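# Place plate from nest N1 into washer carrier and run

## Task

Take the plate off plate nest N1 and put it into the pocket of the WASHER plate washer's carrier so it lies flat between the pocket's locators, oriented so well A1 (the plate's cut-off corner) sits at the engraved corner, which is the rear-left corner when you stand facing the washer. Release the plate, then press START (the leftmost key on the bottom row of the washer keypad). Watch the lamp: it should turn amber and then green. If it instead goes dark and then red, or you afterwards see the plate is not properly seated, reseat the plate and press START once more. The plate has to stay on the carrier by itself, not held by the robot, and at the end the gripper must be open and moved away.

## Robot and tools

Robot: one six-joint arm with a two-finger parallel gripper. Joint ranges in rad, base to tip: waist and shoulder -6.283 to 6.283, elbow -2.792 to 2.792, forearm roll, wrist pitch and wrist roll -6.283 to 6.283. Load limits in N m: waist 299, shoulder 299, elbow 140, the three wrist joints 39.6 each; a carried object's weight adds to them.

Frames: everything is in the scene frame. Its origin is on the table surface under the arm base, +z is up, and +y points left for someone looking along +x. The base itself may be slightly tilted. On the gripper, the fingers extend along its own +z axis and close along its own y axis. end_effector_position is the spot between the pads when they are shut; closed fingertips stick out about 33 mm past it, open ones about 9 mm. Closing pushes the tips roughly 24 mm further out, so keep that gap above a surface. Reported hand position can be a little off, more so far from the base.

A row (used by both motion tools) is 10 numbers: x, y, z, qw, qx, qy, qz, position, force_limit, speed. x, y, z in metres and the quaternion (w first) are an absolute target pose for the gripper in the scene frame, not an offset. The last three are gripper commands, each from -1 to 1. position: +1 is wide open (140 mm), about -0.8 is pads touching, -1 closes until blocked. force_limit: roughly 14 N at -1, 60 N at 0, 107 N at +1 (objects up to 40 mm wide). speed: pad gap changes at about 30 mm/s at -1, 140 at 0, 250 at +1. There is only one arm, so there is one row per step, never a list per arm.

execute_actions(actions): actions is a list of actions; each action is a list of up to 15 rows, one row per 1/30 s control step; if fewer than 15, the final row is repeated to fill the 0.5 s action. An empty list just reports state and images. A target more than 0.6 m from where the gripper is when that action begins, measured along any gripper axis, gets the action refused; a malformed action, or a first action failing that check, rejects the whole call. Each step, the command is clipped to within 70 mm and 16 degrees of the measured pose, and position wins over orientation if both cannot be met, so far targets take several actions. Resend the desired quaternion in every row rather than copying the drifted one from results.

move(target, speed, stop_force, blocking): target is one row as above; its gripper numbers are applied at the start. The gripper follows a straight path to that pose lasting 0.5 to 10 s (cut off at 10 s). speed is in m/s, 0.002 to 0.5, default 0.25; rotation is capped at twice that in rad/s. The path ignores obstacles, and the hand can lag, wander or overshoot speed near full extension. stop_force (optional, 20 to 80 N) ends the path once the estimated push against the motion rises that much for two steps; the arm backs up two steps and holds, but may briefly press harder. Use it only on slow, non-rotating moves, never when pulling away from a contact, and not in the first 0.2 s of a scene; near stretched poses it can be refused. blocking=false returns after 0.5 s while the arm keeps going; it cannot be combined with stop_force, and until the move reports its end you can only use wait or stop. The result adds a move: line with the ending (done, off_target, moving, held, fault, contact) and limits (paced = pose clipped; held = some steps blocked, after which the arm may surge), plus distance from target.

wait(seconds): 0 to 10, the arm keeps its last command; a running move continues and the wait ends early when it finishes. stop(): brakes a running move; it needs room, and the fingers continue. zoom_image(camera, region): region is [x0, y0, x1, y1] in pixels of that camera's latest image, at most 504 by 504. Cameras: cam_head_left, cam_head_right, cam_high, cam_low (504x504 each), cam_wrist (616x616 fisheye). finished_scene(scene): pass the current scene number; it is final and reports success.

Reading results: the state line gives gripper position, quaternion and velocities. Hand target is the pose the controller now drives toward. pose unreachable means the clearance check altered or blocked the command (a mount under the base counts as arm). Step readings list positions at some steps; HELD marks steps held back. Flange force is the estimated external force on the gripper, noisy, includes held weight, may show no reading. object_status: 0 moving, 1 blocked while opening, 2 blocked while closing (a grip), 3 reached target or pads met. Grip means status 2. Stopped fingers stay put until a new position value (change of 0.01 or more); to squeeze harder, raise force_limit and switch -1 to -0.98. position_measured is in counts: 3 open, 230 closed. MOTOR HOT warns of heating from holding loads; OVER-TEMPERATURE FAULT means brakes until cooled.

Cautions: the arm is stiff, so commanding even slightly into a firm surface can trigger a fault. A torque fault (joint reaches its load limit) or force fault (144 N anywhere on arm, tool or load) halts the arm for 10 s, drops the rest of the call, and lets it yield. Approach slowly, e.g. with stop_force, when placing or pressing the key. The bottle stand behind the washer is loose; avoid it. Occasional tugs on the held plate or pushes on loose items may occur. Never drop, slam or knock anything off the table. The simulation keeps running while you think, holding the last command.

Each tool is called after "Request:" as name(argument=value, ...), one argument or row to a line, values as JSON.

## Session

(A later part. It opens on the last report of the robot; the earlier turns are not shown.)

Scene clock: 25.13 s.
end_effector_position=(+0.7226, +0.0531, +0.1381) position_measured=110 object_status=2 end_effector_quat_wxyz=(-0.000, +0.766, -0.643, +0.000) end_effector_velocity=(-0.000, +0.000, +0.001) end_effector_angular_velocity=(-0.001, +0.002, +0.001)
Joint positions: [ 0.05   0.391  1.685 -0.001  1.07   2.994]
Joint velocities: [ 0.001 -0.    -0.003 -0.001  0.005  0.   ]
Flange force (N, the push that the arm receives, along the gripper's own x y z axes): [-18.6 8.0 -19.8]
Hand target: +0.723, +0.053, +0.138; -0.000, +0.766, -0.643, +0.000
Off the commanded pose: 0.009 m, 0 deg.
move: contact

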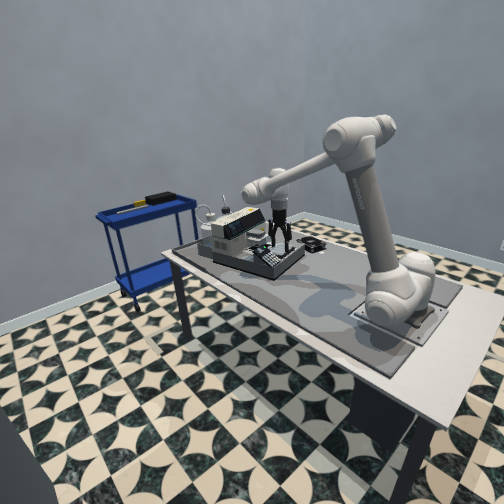

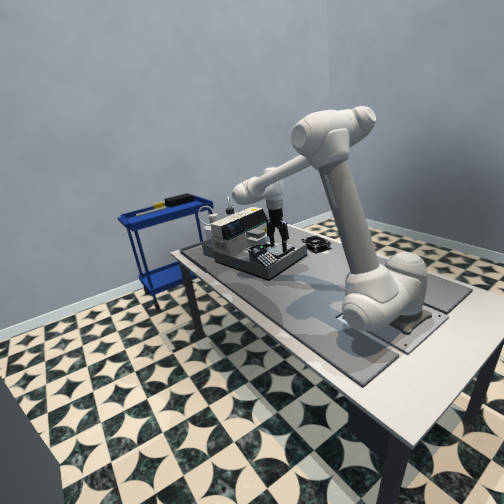

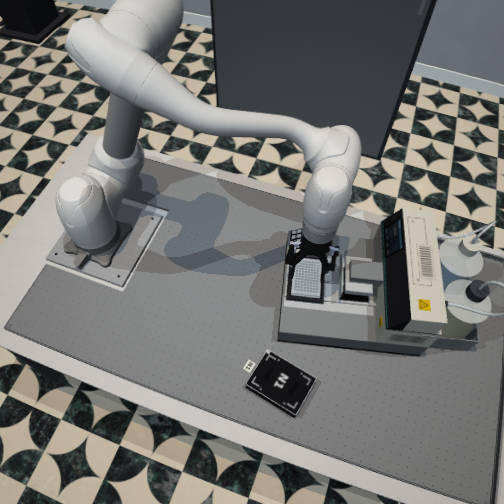

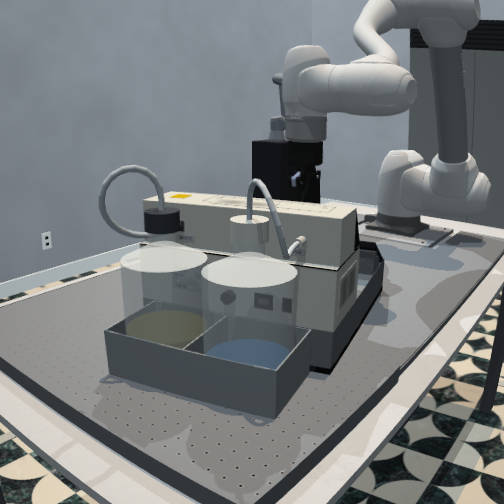

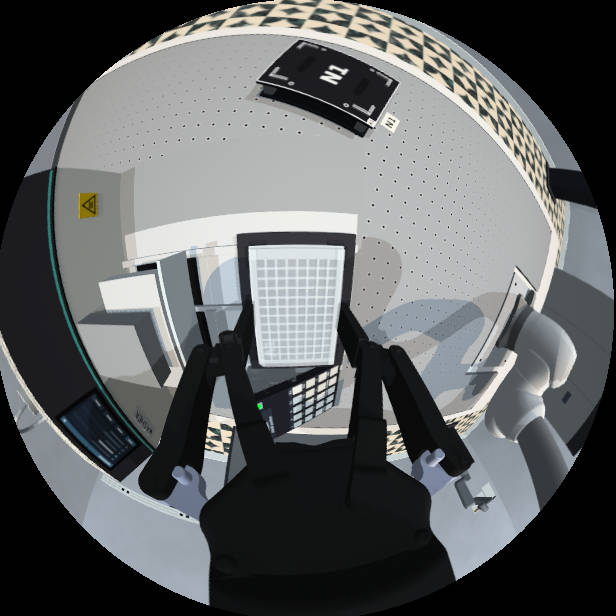

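Request:
move(
  target=[0.7222,0.054,0.1385,0,0.766,-0.6428,0,-1,0,-0.7],
  speed=0.01,
)

Request:
move(
  target=[0.7222,0.054,0.1385,0,0.766,-0.6428,0,0.45,0,-0.7],
)

Request:
move(
  target=[0.7222,0.054,0.185,0,0.766,-0.6428,0,0.45,0,-0.7],
  speed=0.12,
)

Request:
move(
  target=[0.631,0.2085,0.185,0,0.766,-0.6428,0,-1,0,1],
)

Request:
zoom_image(
  camera="cam_wrist",
  region=[160,130,400,400],
)

Scene clock: 26.20 s.
end_effector_position=(+0.7223, +0.0540, +0.1386) position_measured=110 object_status=2 end_effector_quat_wxyz=(-0.000, +0.766, -0.643, +0.000) end_effector_velocity=(-0.000, -0.000, +0.000) end_effector_angular_velocity=(-0.001, -0.001, +0.000)
Joint positions: [ 0.051  0.39   1.685 -0.001  1.07   2.995]
Joint velocities: [ 0.    -0.001  0.    -0.001 -0.     0.   ]
Flange force (N, the push that the arm receives, along the gripper's own x y z axes): [0.1 6.2 -4.0]
Hand target: +0.722, +0.054, +0.138; +0.000, +0.766, -0.643, -0.000
Off the commanded pose: 0.000 m, 0 deg.
move: done

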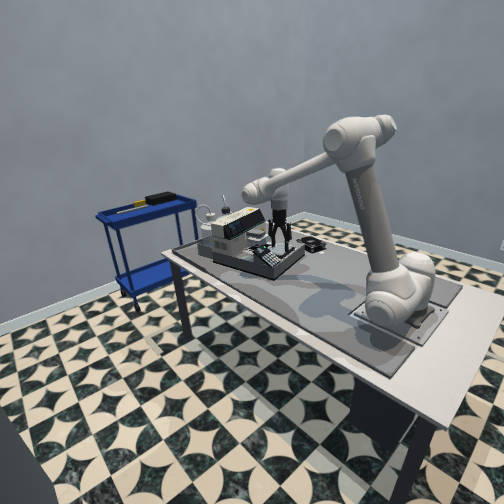

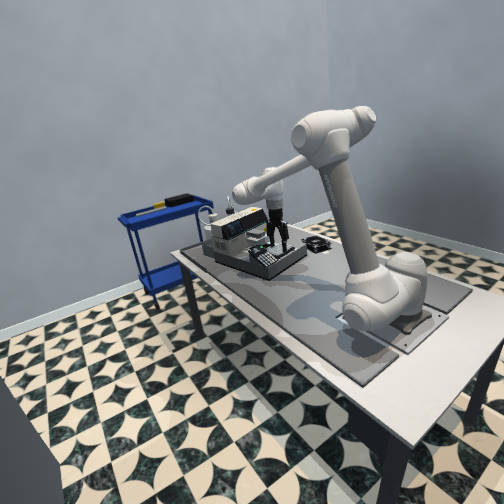

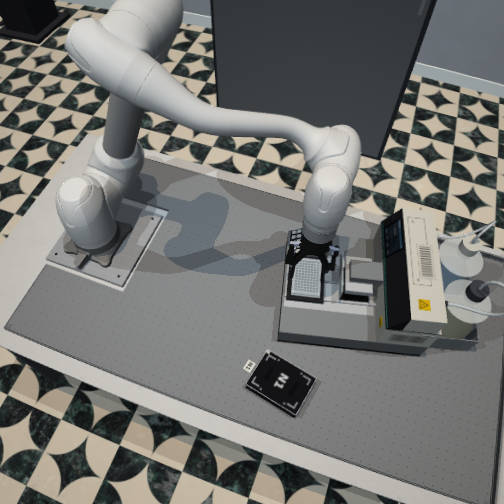

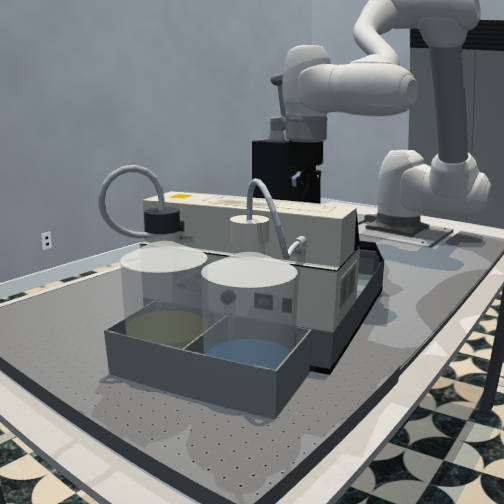

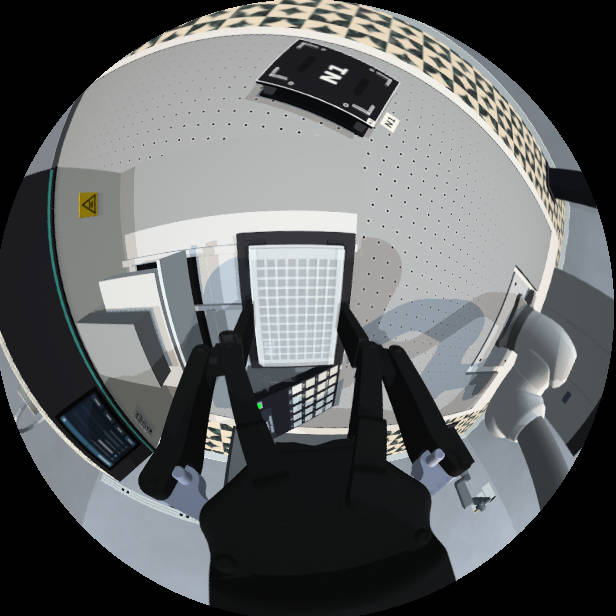

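Scene clock: 26.90 s.
end_effector_position=(+0.7222, +0.0540, +0.1385) position_measured=72 object_status=3 end_effector_quat_wxyz=(+0.000, +0.766, -0.643, +0.000) end_effector_velocity=(+0.000, -0.000, -0.000) end_effector_angular_velocity=(-0.001, -0.001, -0.000)
Joint positions: [ 0.051  0.39   1.685 -0.001  1.07   2.995]
Joint velocities: [-0.     0.     0.    -0.001 -0.001  0.   ]
Flange force (N, the push that the arm receives, along the gripper's own x y z axes): [0.7 0.9 -2.9]
Hand target: +0.722, +0.054, +0.138; +0.000, +0.766, -0.643, +0.000
Off the commanded pose: 0.000 m, 0 deg.
move: done

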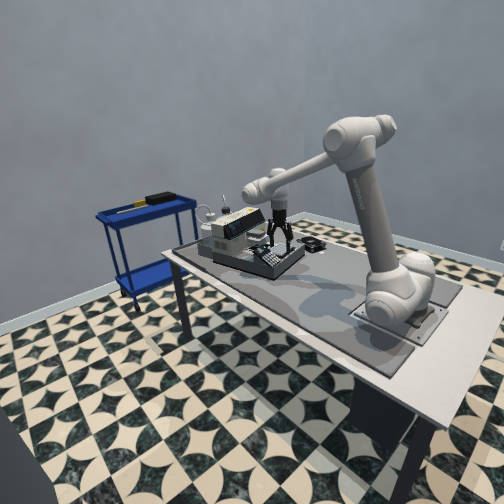

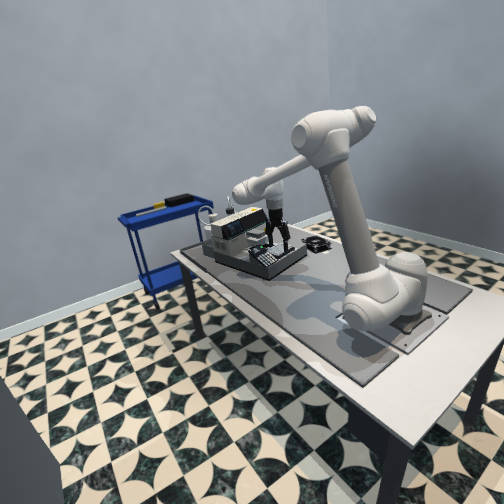

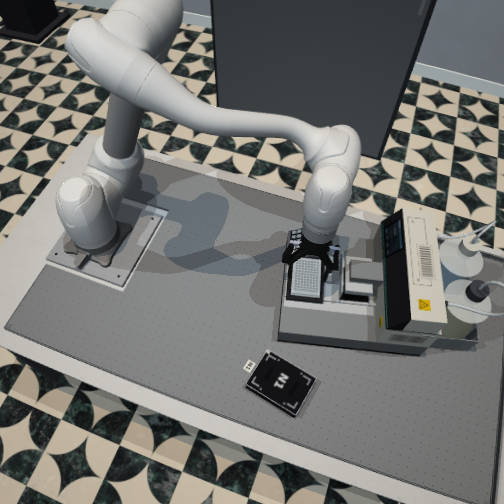

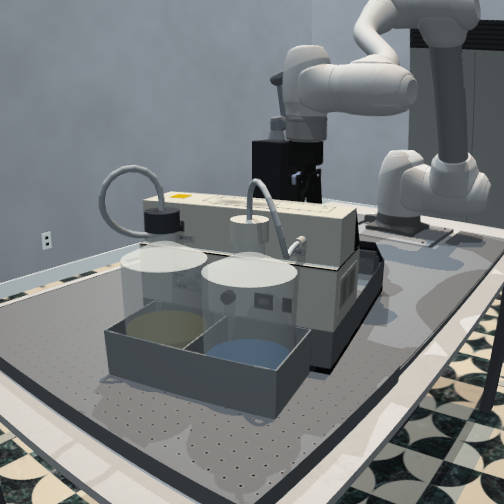

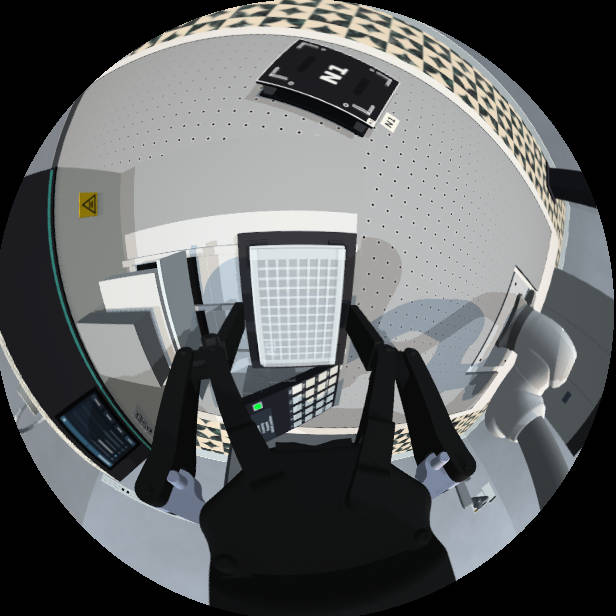

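Scene clock: 27.63 s.
end_effector_position=(+0.7221, +0.0540, +0.1850) position_measured=72 object_status=3 end_effector_quat_wxyz=(-0.000, +0.766, -0.643, -0.000) end_effector_velocity=(+0.000, +0.001, +0.000) end_effector_angular_velocity=(-0.000, -0.002, +0.002)
Joint positions: [ 0.051  0.356  1.641 -0.001  1.148  2.995]
Joint velocities: [ 0.001 -0.    -0.    -0.    -0.001 -0.001]
Flange force (N, the push that the arm receives, along the gripper's own x y z axes): [0.0 1.6 -3.6]
Hand target: +0.722, +0.054, +0.185; -0.000, +0.766, -0.643, -0.000
Off the commanded pose: 0.000 m, 0 deg.
move: done

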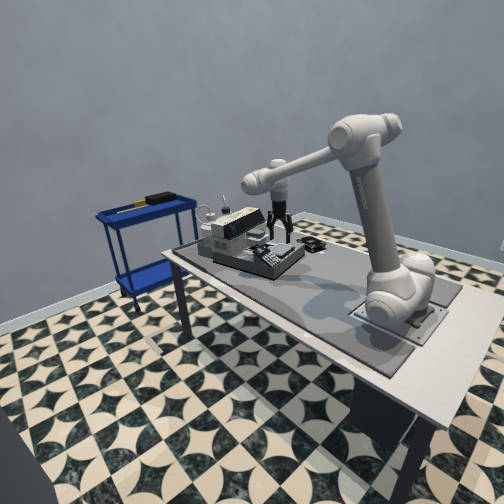

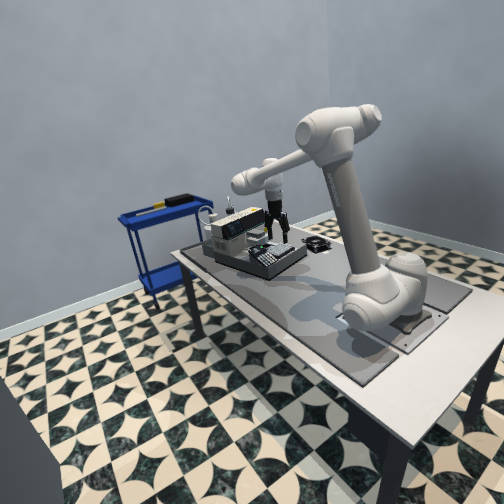

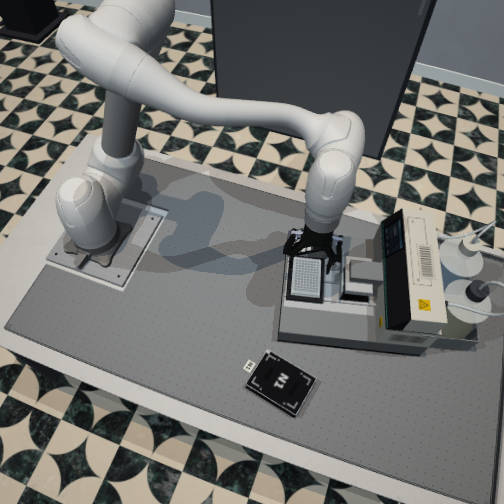

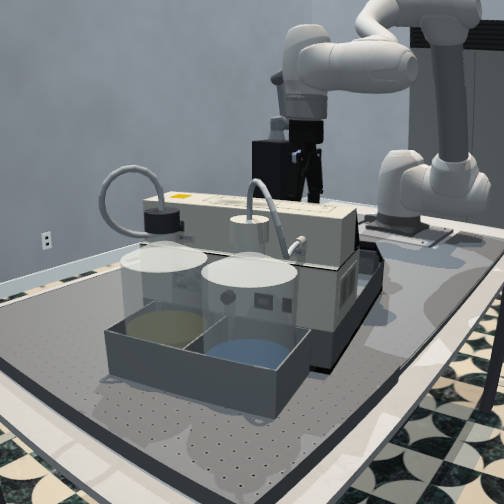

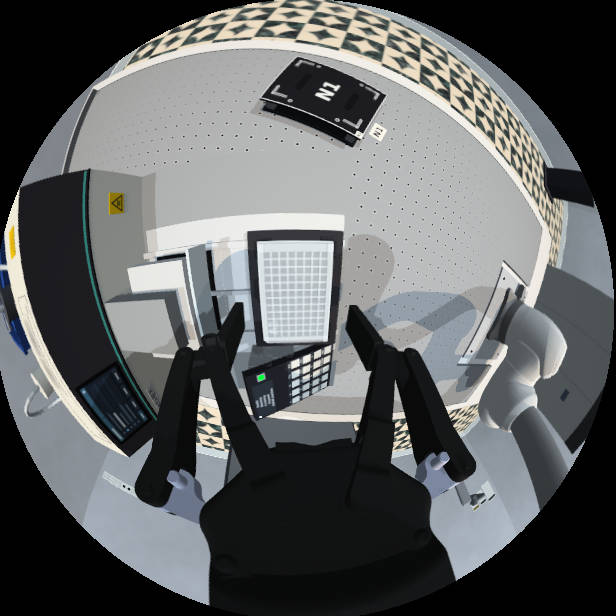

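Scene clock: 28.73 s.
end_effector_position=(+0.6311, +0.2086, +0.1850) position_measured=233 object_status=3 end_effector_quat_wxyz=(+0.000, +0.766, -0.643, -0.000) end_effector_velocity=(-0.000, +0.000, +0.000) end_effector_angular_velocity=(-0.001, -0.001, +0.002)
Joint positions: [0.29  0.269 1.761 0.001 1.116 3.234]
Joint velocities: [ 0.001 -0.     0.    -0.001 -0.001 -0.001]
Flange force (N, the push that the arm receives, along the gripper's own x y z axes): [2.2 0.4 -4.2]
Hand target: +0.631, +0.209, +0.185; +0.000, +0.766, -0.643, -0.000
Off the commanded pose: 0.000 m, 0 deg.
move: done

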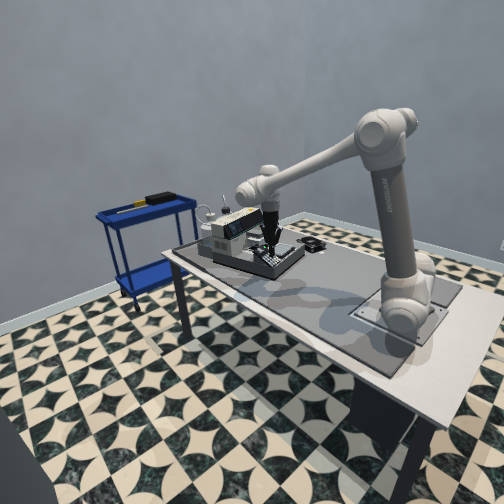

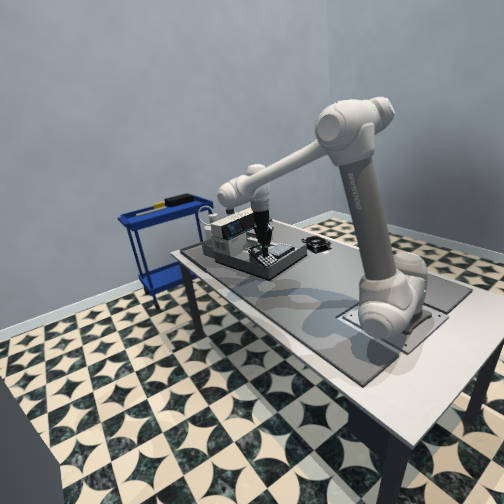

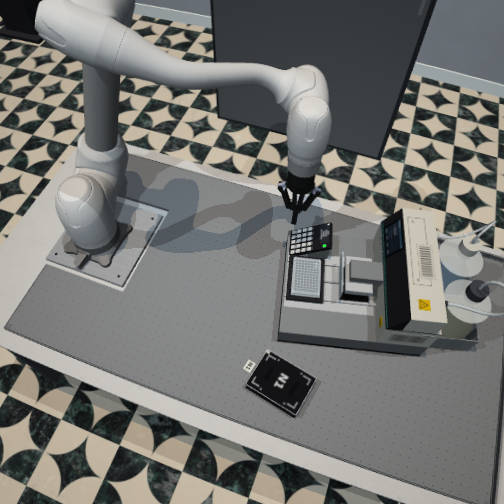

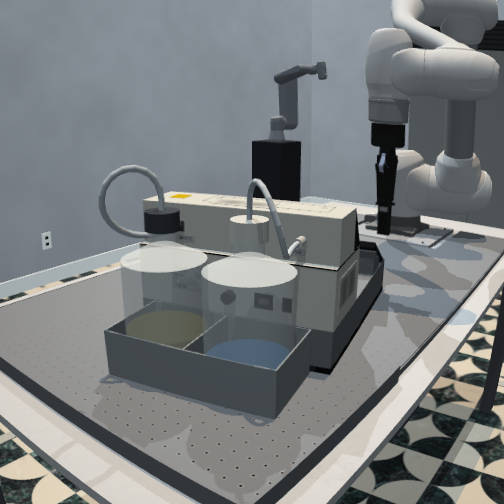

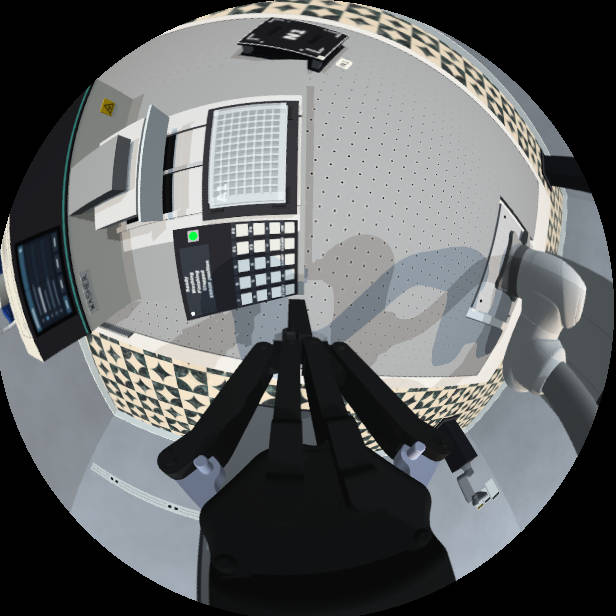

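Region (160, 130, 400, 400) of cam_wrist's 616x616 image, scaled by 1.867, with more detail than that image has.

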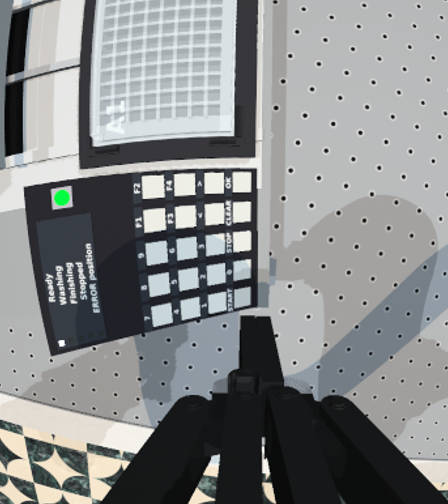

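Request:
move(
  target=[0.636,0.2094,0.15,0,0.766,-0.6428,0,-1,0,1],
  speed=0.1,
)

Request:
zoom_image(
  camera="cam_wrist",
  region=[220,210,360,350],
)

Request:
zoom_image(
  camera="cam_high",
  region=[270,190,350,310],
)

Scene clock: 29.70 s.
end_effector_position=(+0.6361, +0.2094, +0.1500) position_measured=233 object_status=3 end_effector_quat_wxyz=(+0.000, +0.766, -0.643, +0.000) end_effector_velocity=(+0.000, +0.000, +0.000) end_effector_angular_velocity=(+0.001, -0.001, +0.000)
Joint positions: [0.29  0.303 1.786 0.    1.057 3.233]
Joint velocities: [-0.    -0.    -0.     0.001 -0.001 -0.001]
Flange force (N, the push that the arm receives, along the gripper's own x y z axes): [1.6 1.8 -4.4]
Hand target: +0.636, +0.209, +0.150; +0.000, +0.766, -0.643, +0.000
Off the commanded pose: 0.000 m, 0 deg.
move: done

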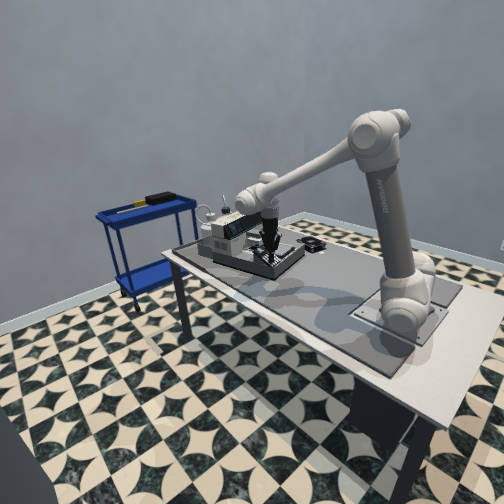

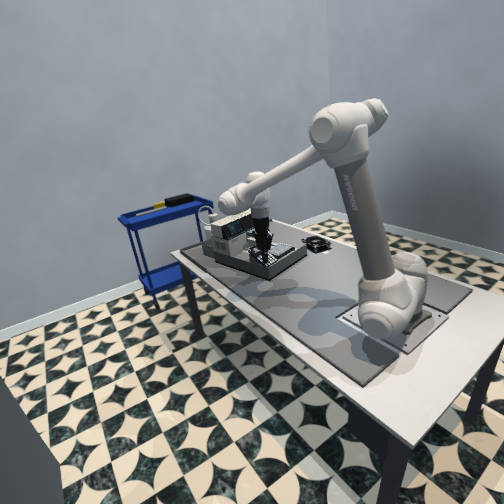

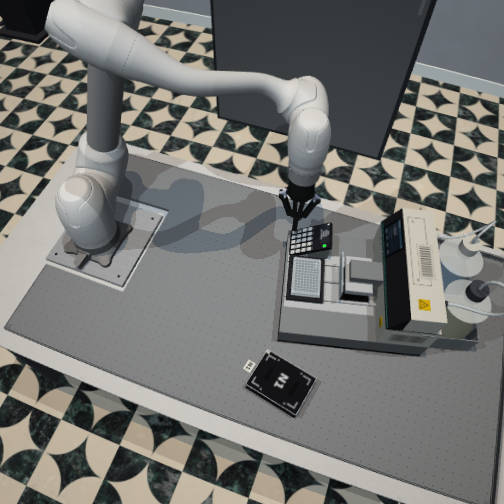

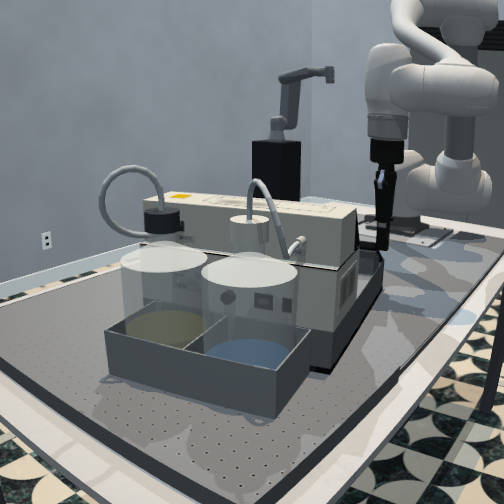

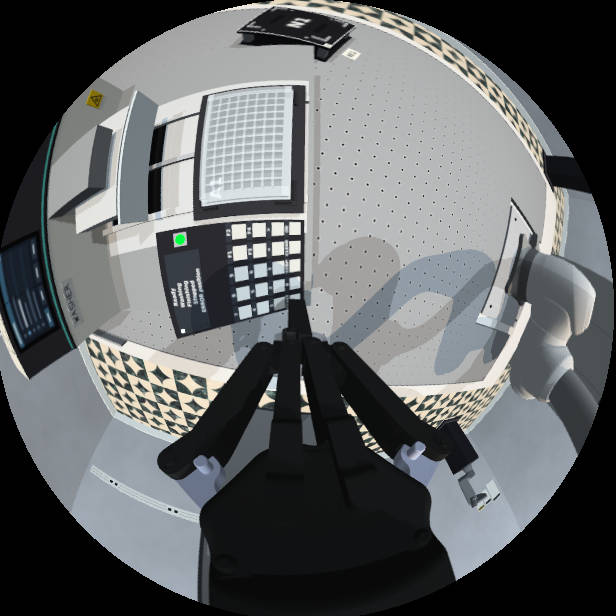

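Region (220, 210, 360, 350) of cam_wrist's 616x616 image, scaled by 3.600, with more detail than that image has.

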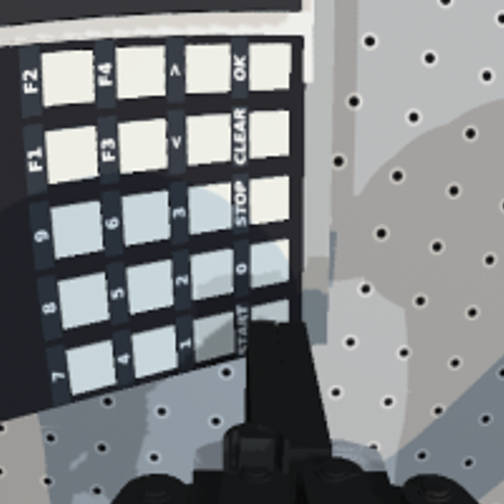

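Region (270, 190, 350, 310) of cam_high's 504x504 image, scaled by 4.200, with more detail than that image has.

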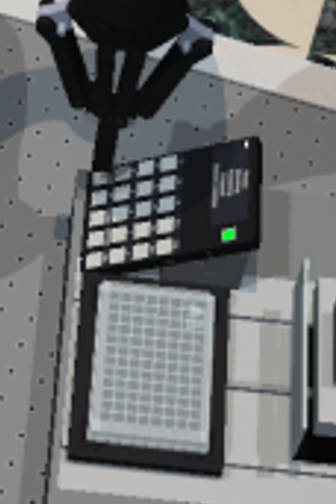

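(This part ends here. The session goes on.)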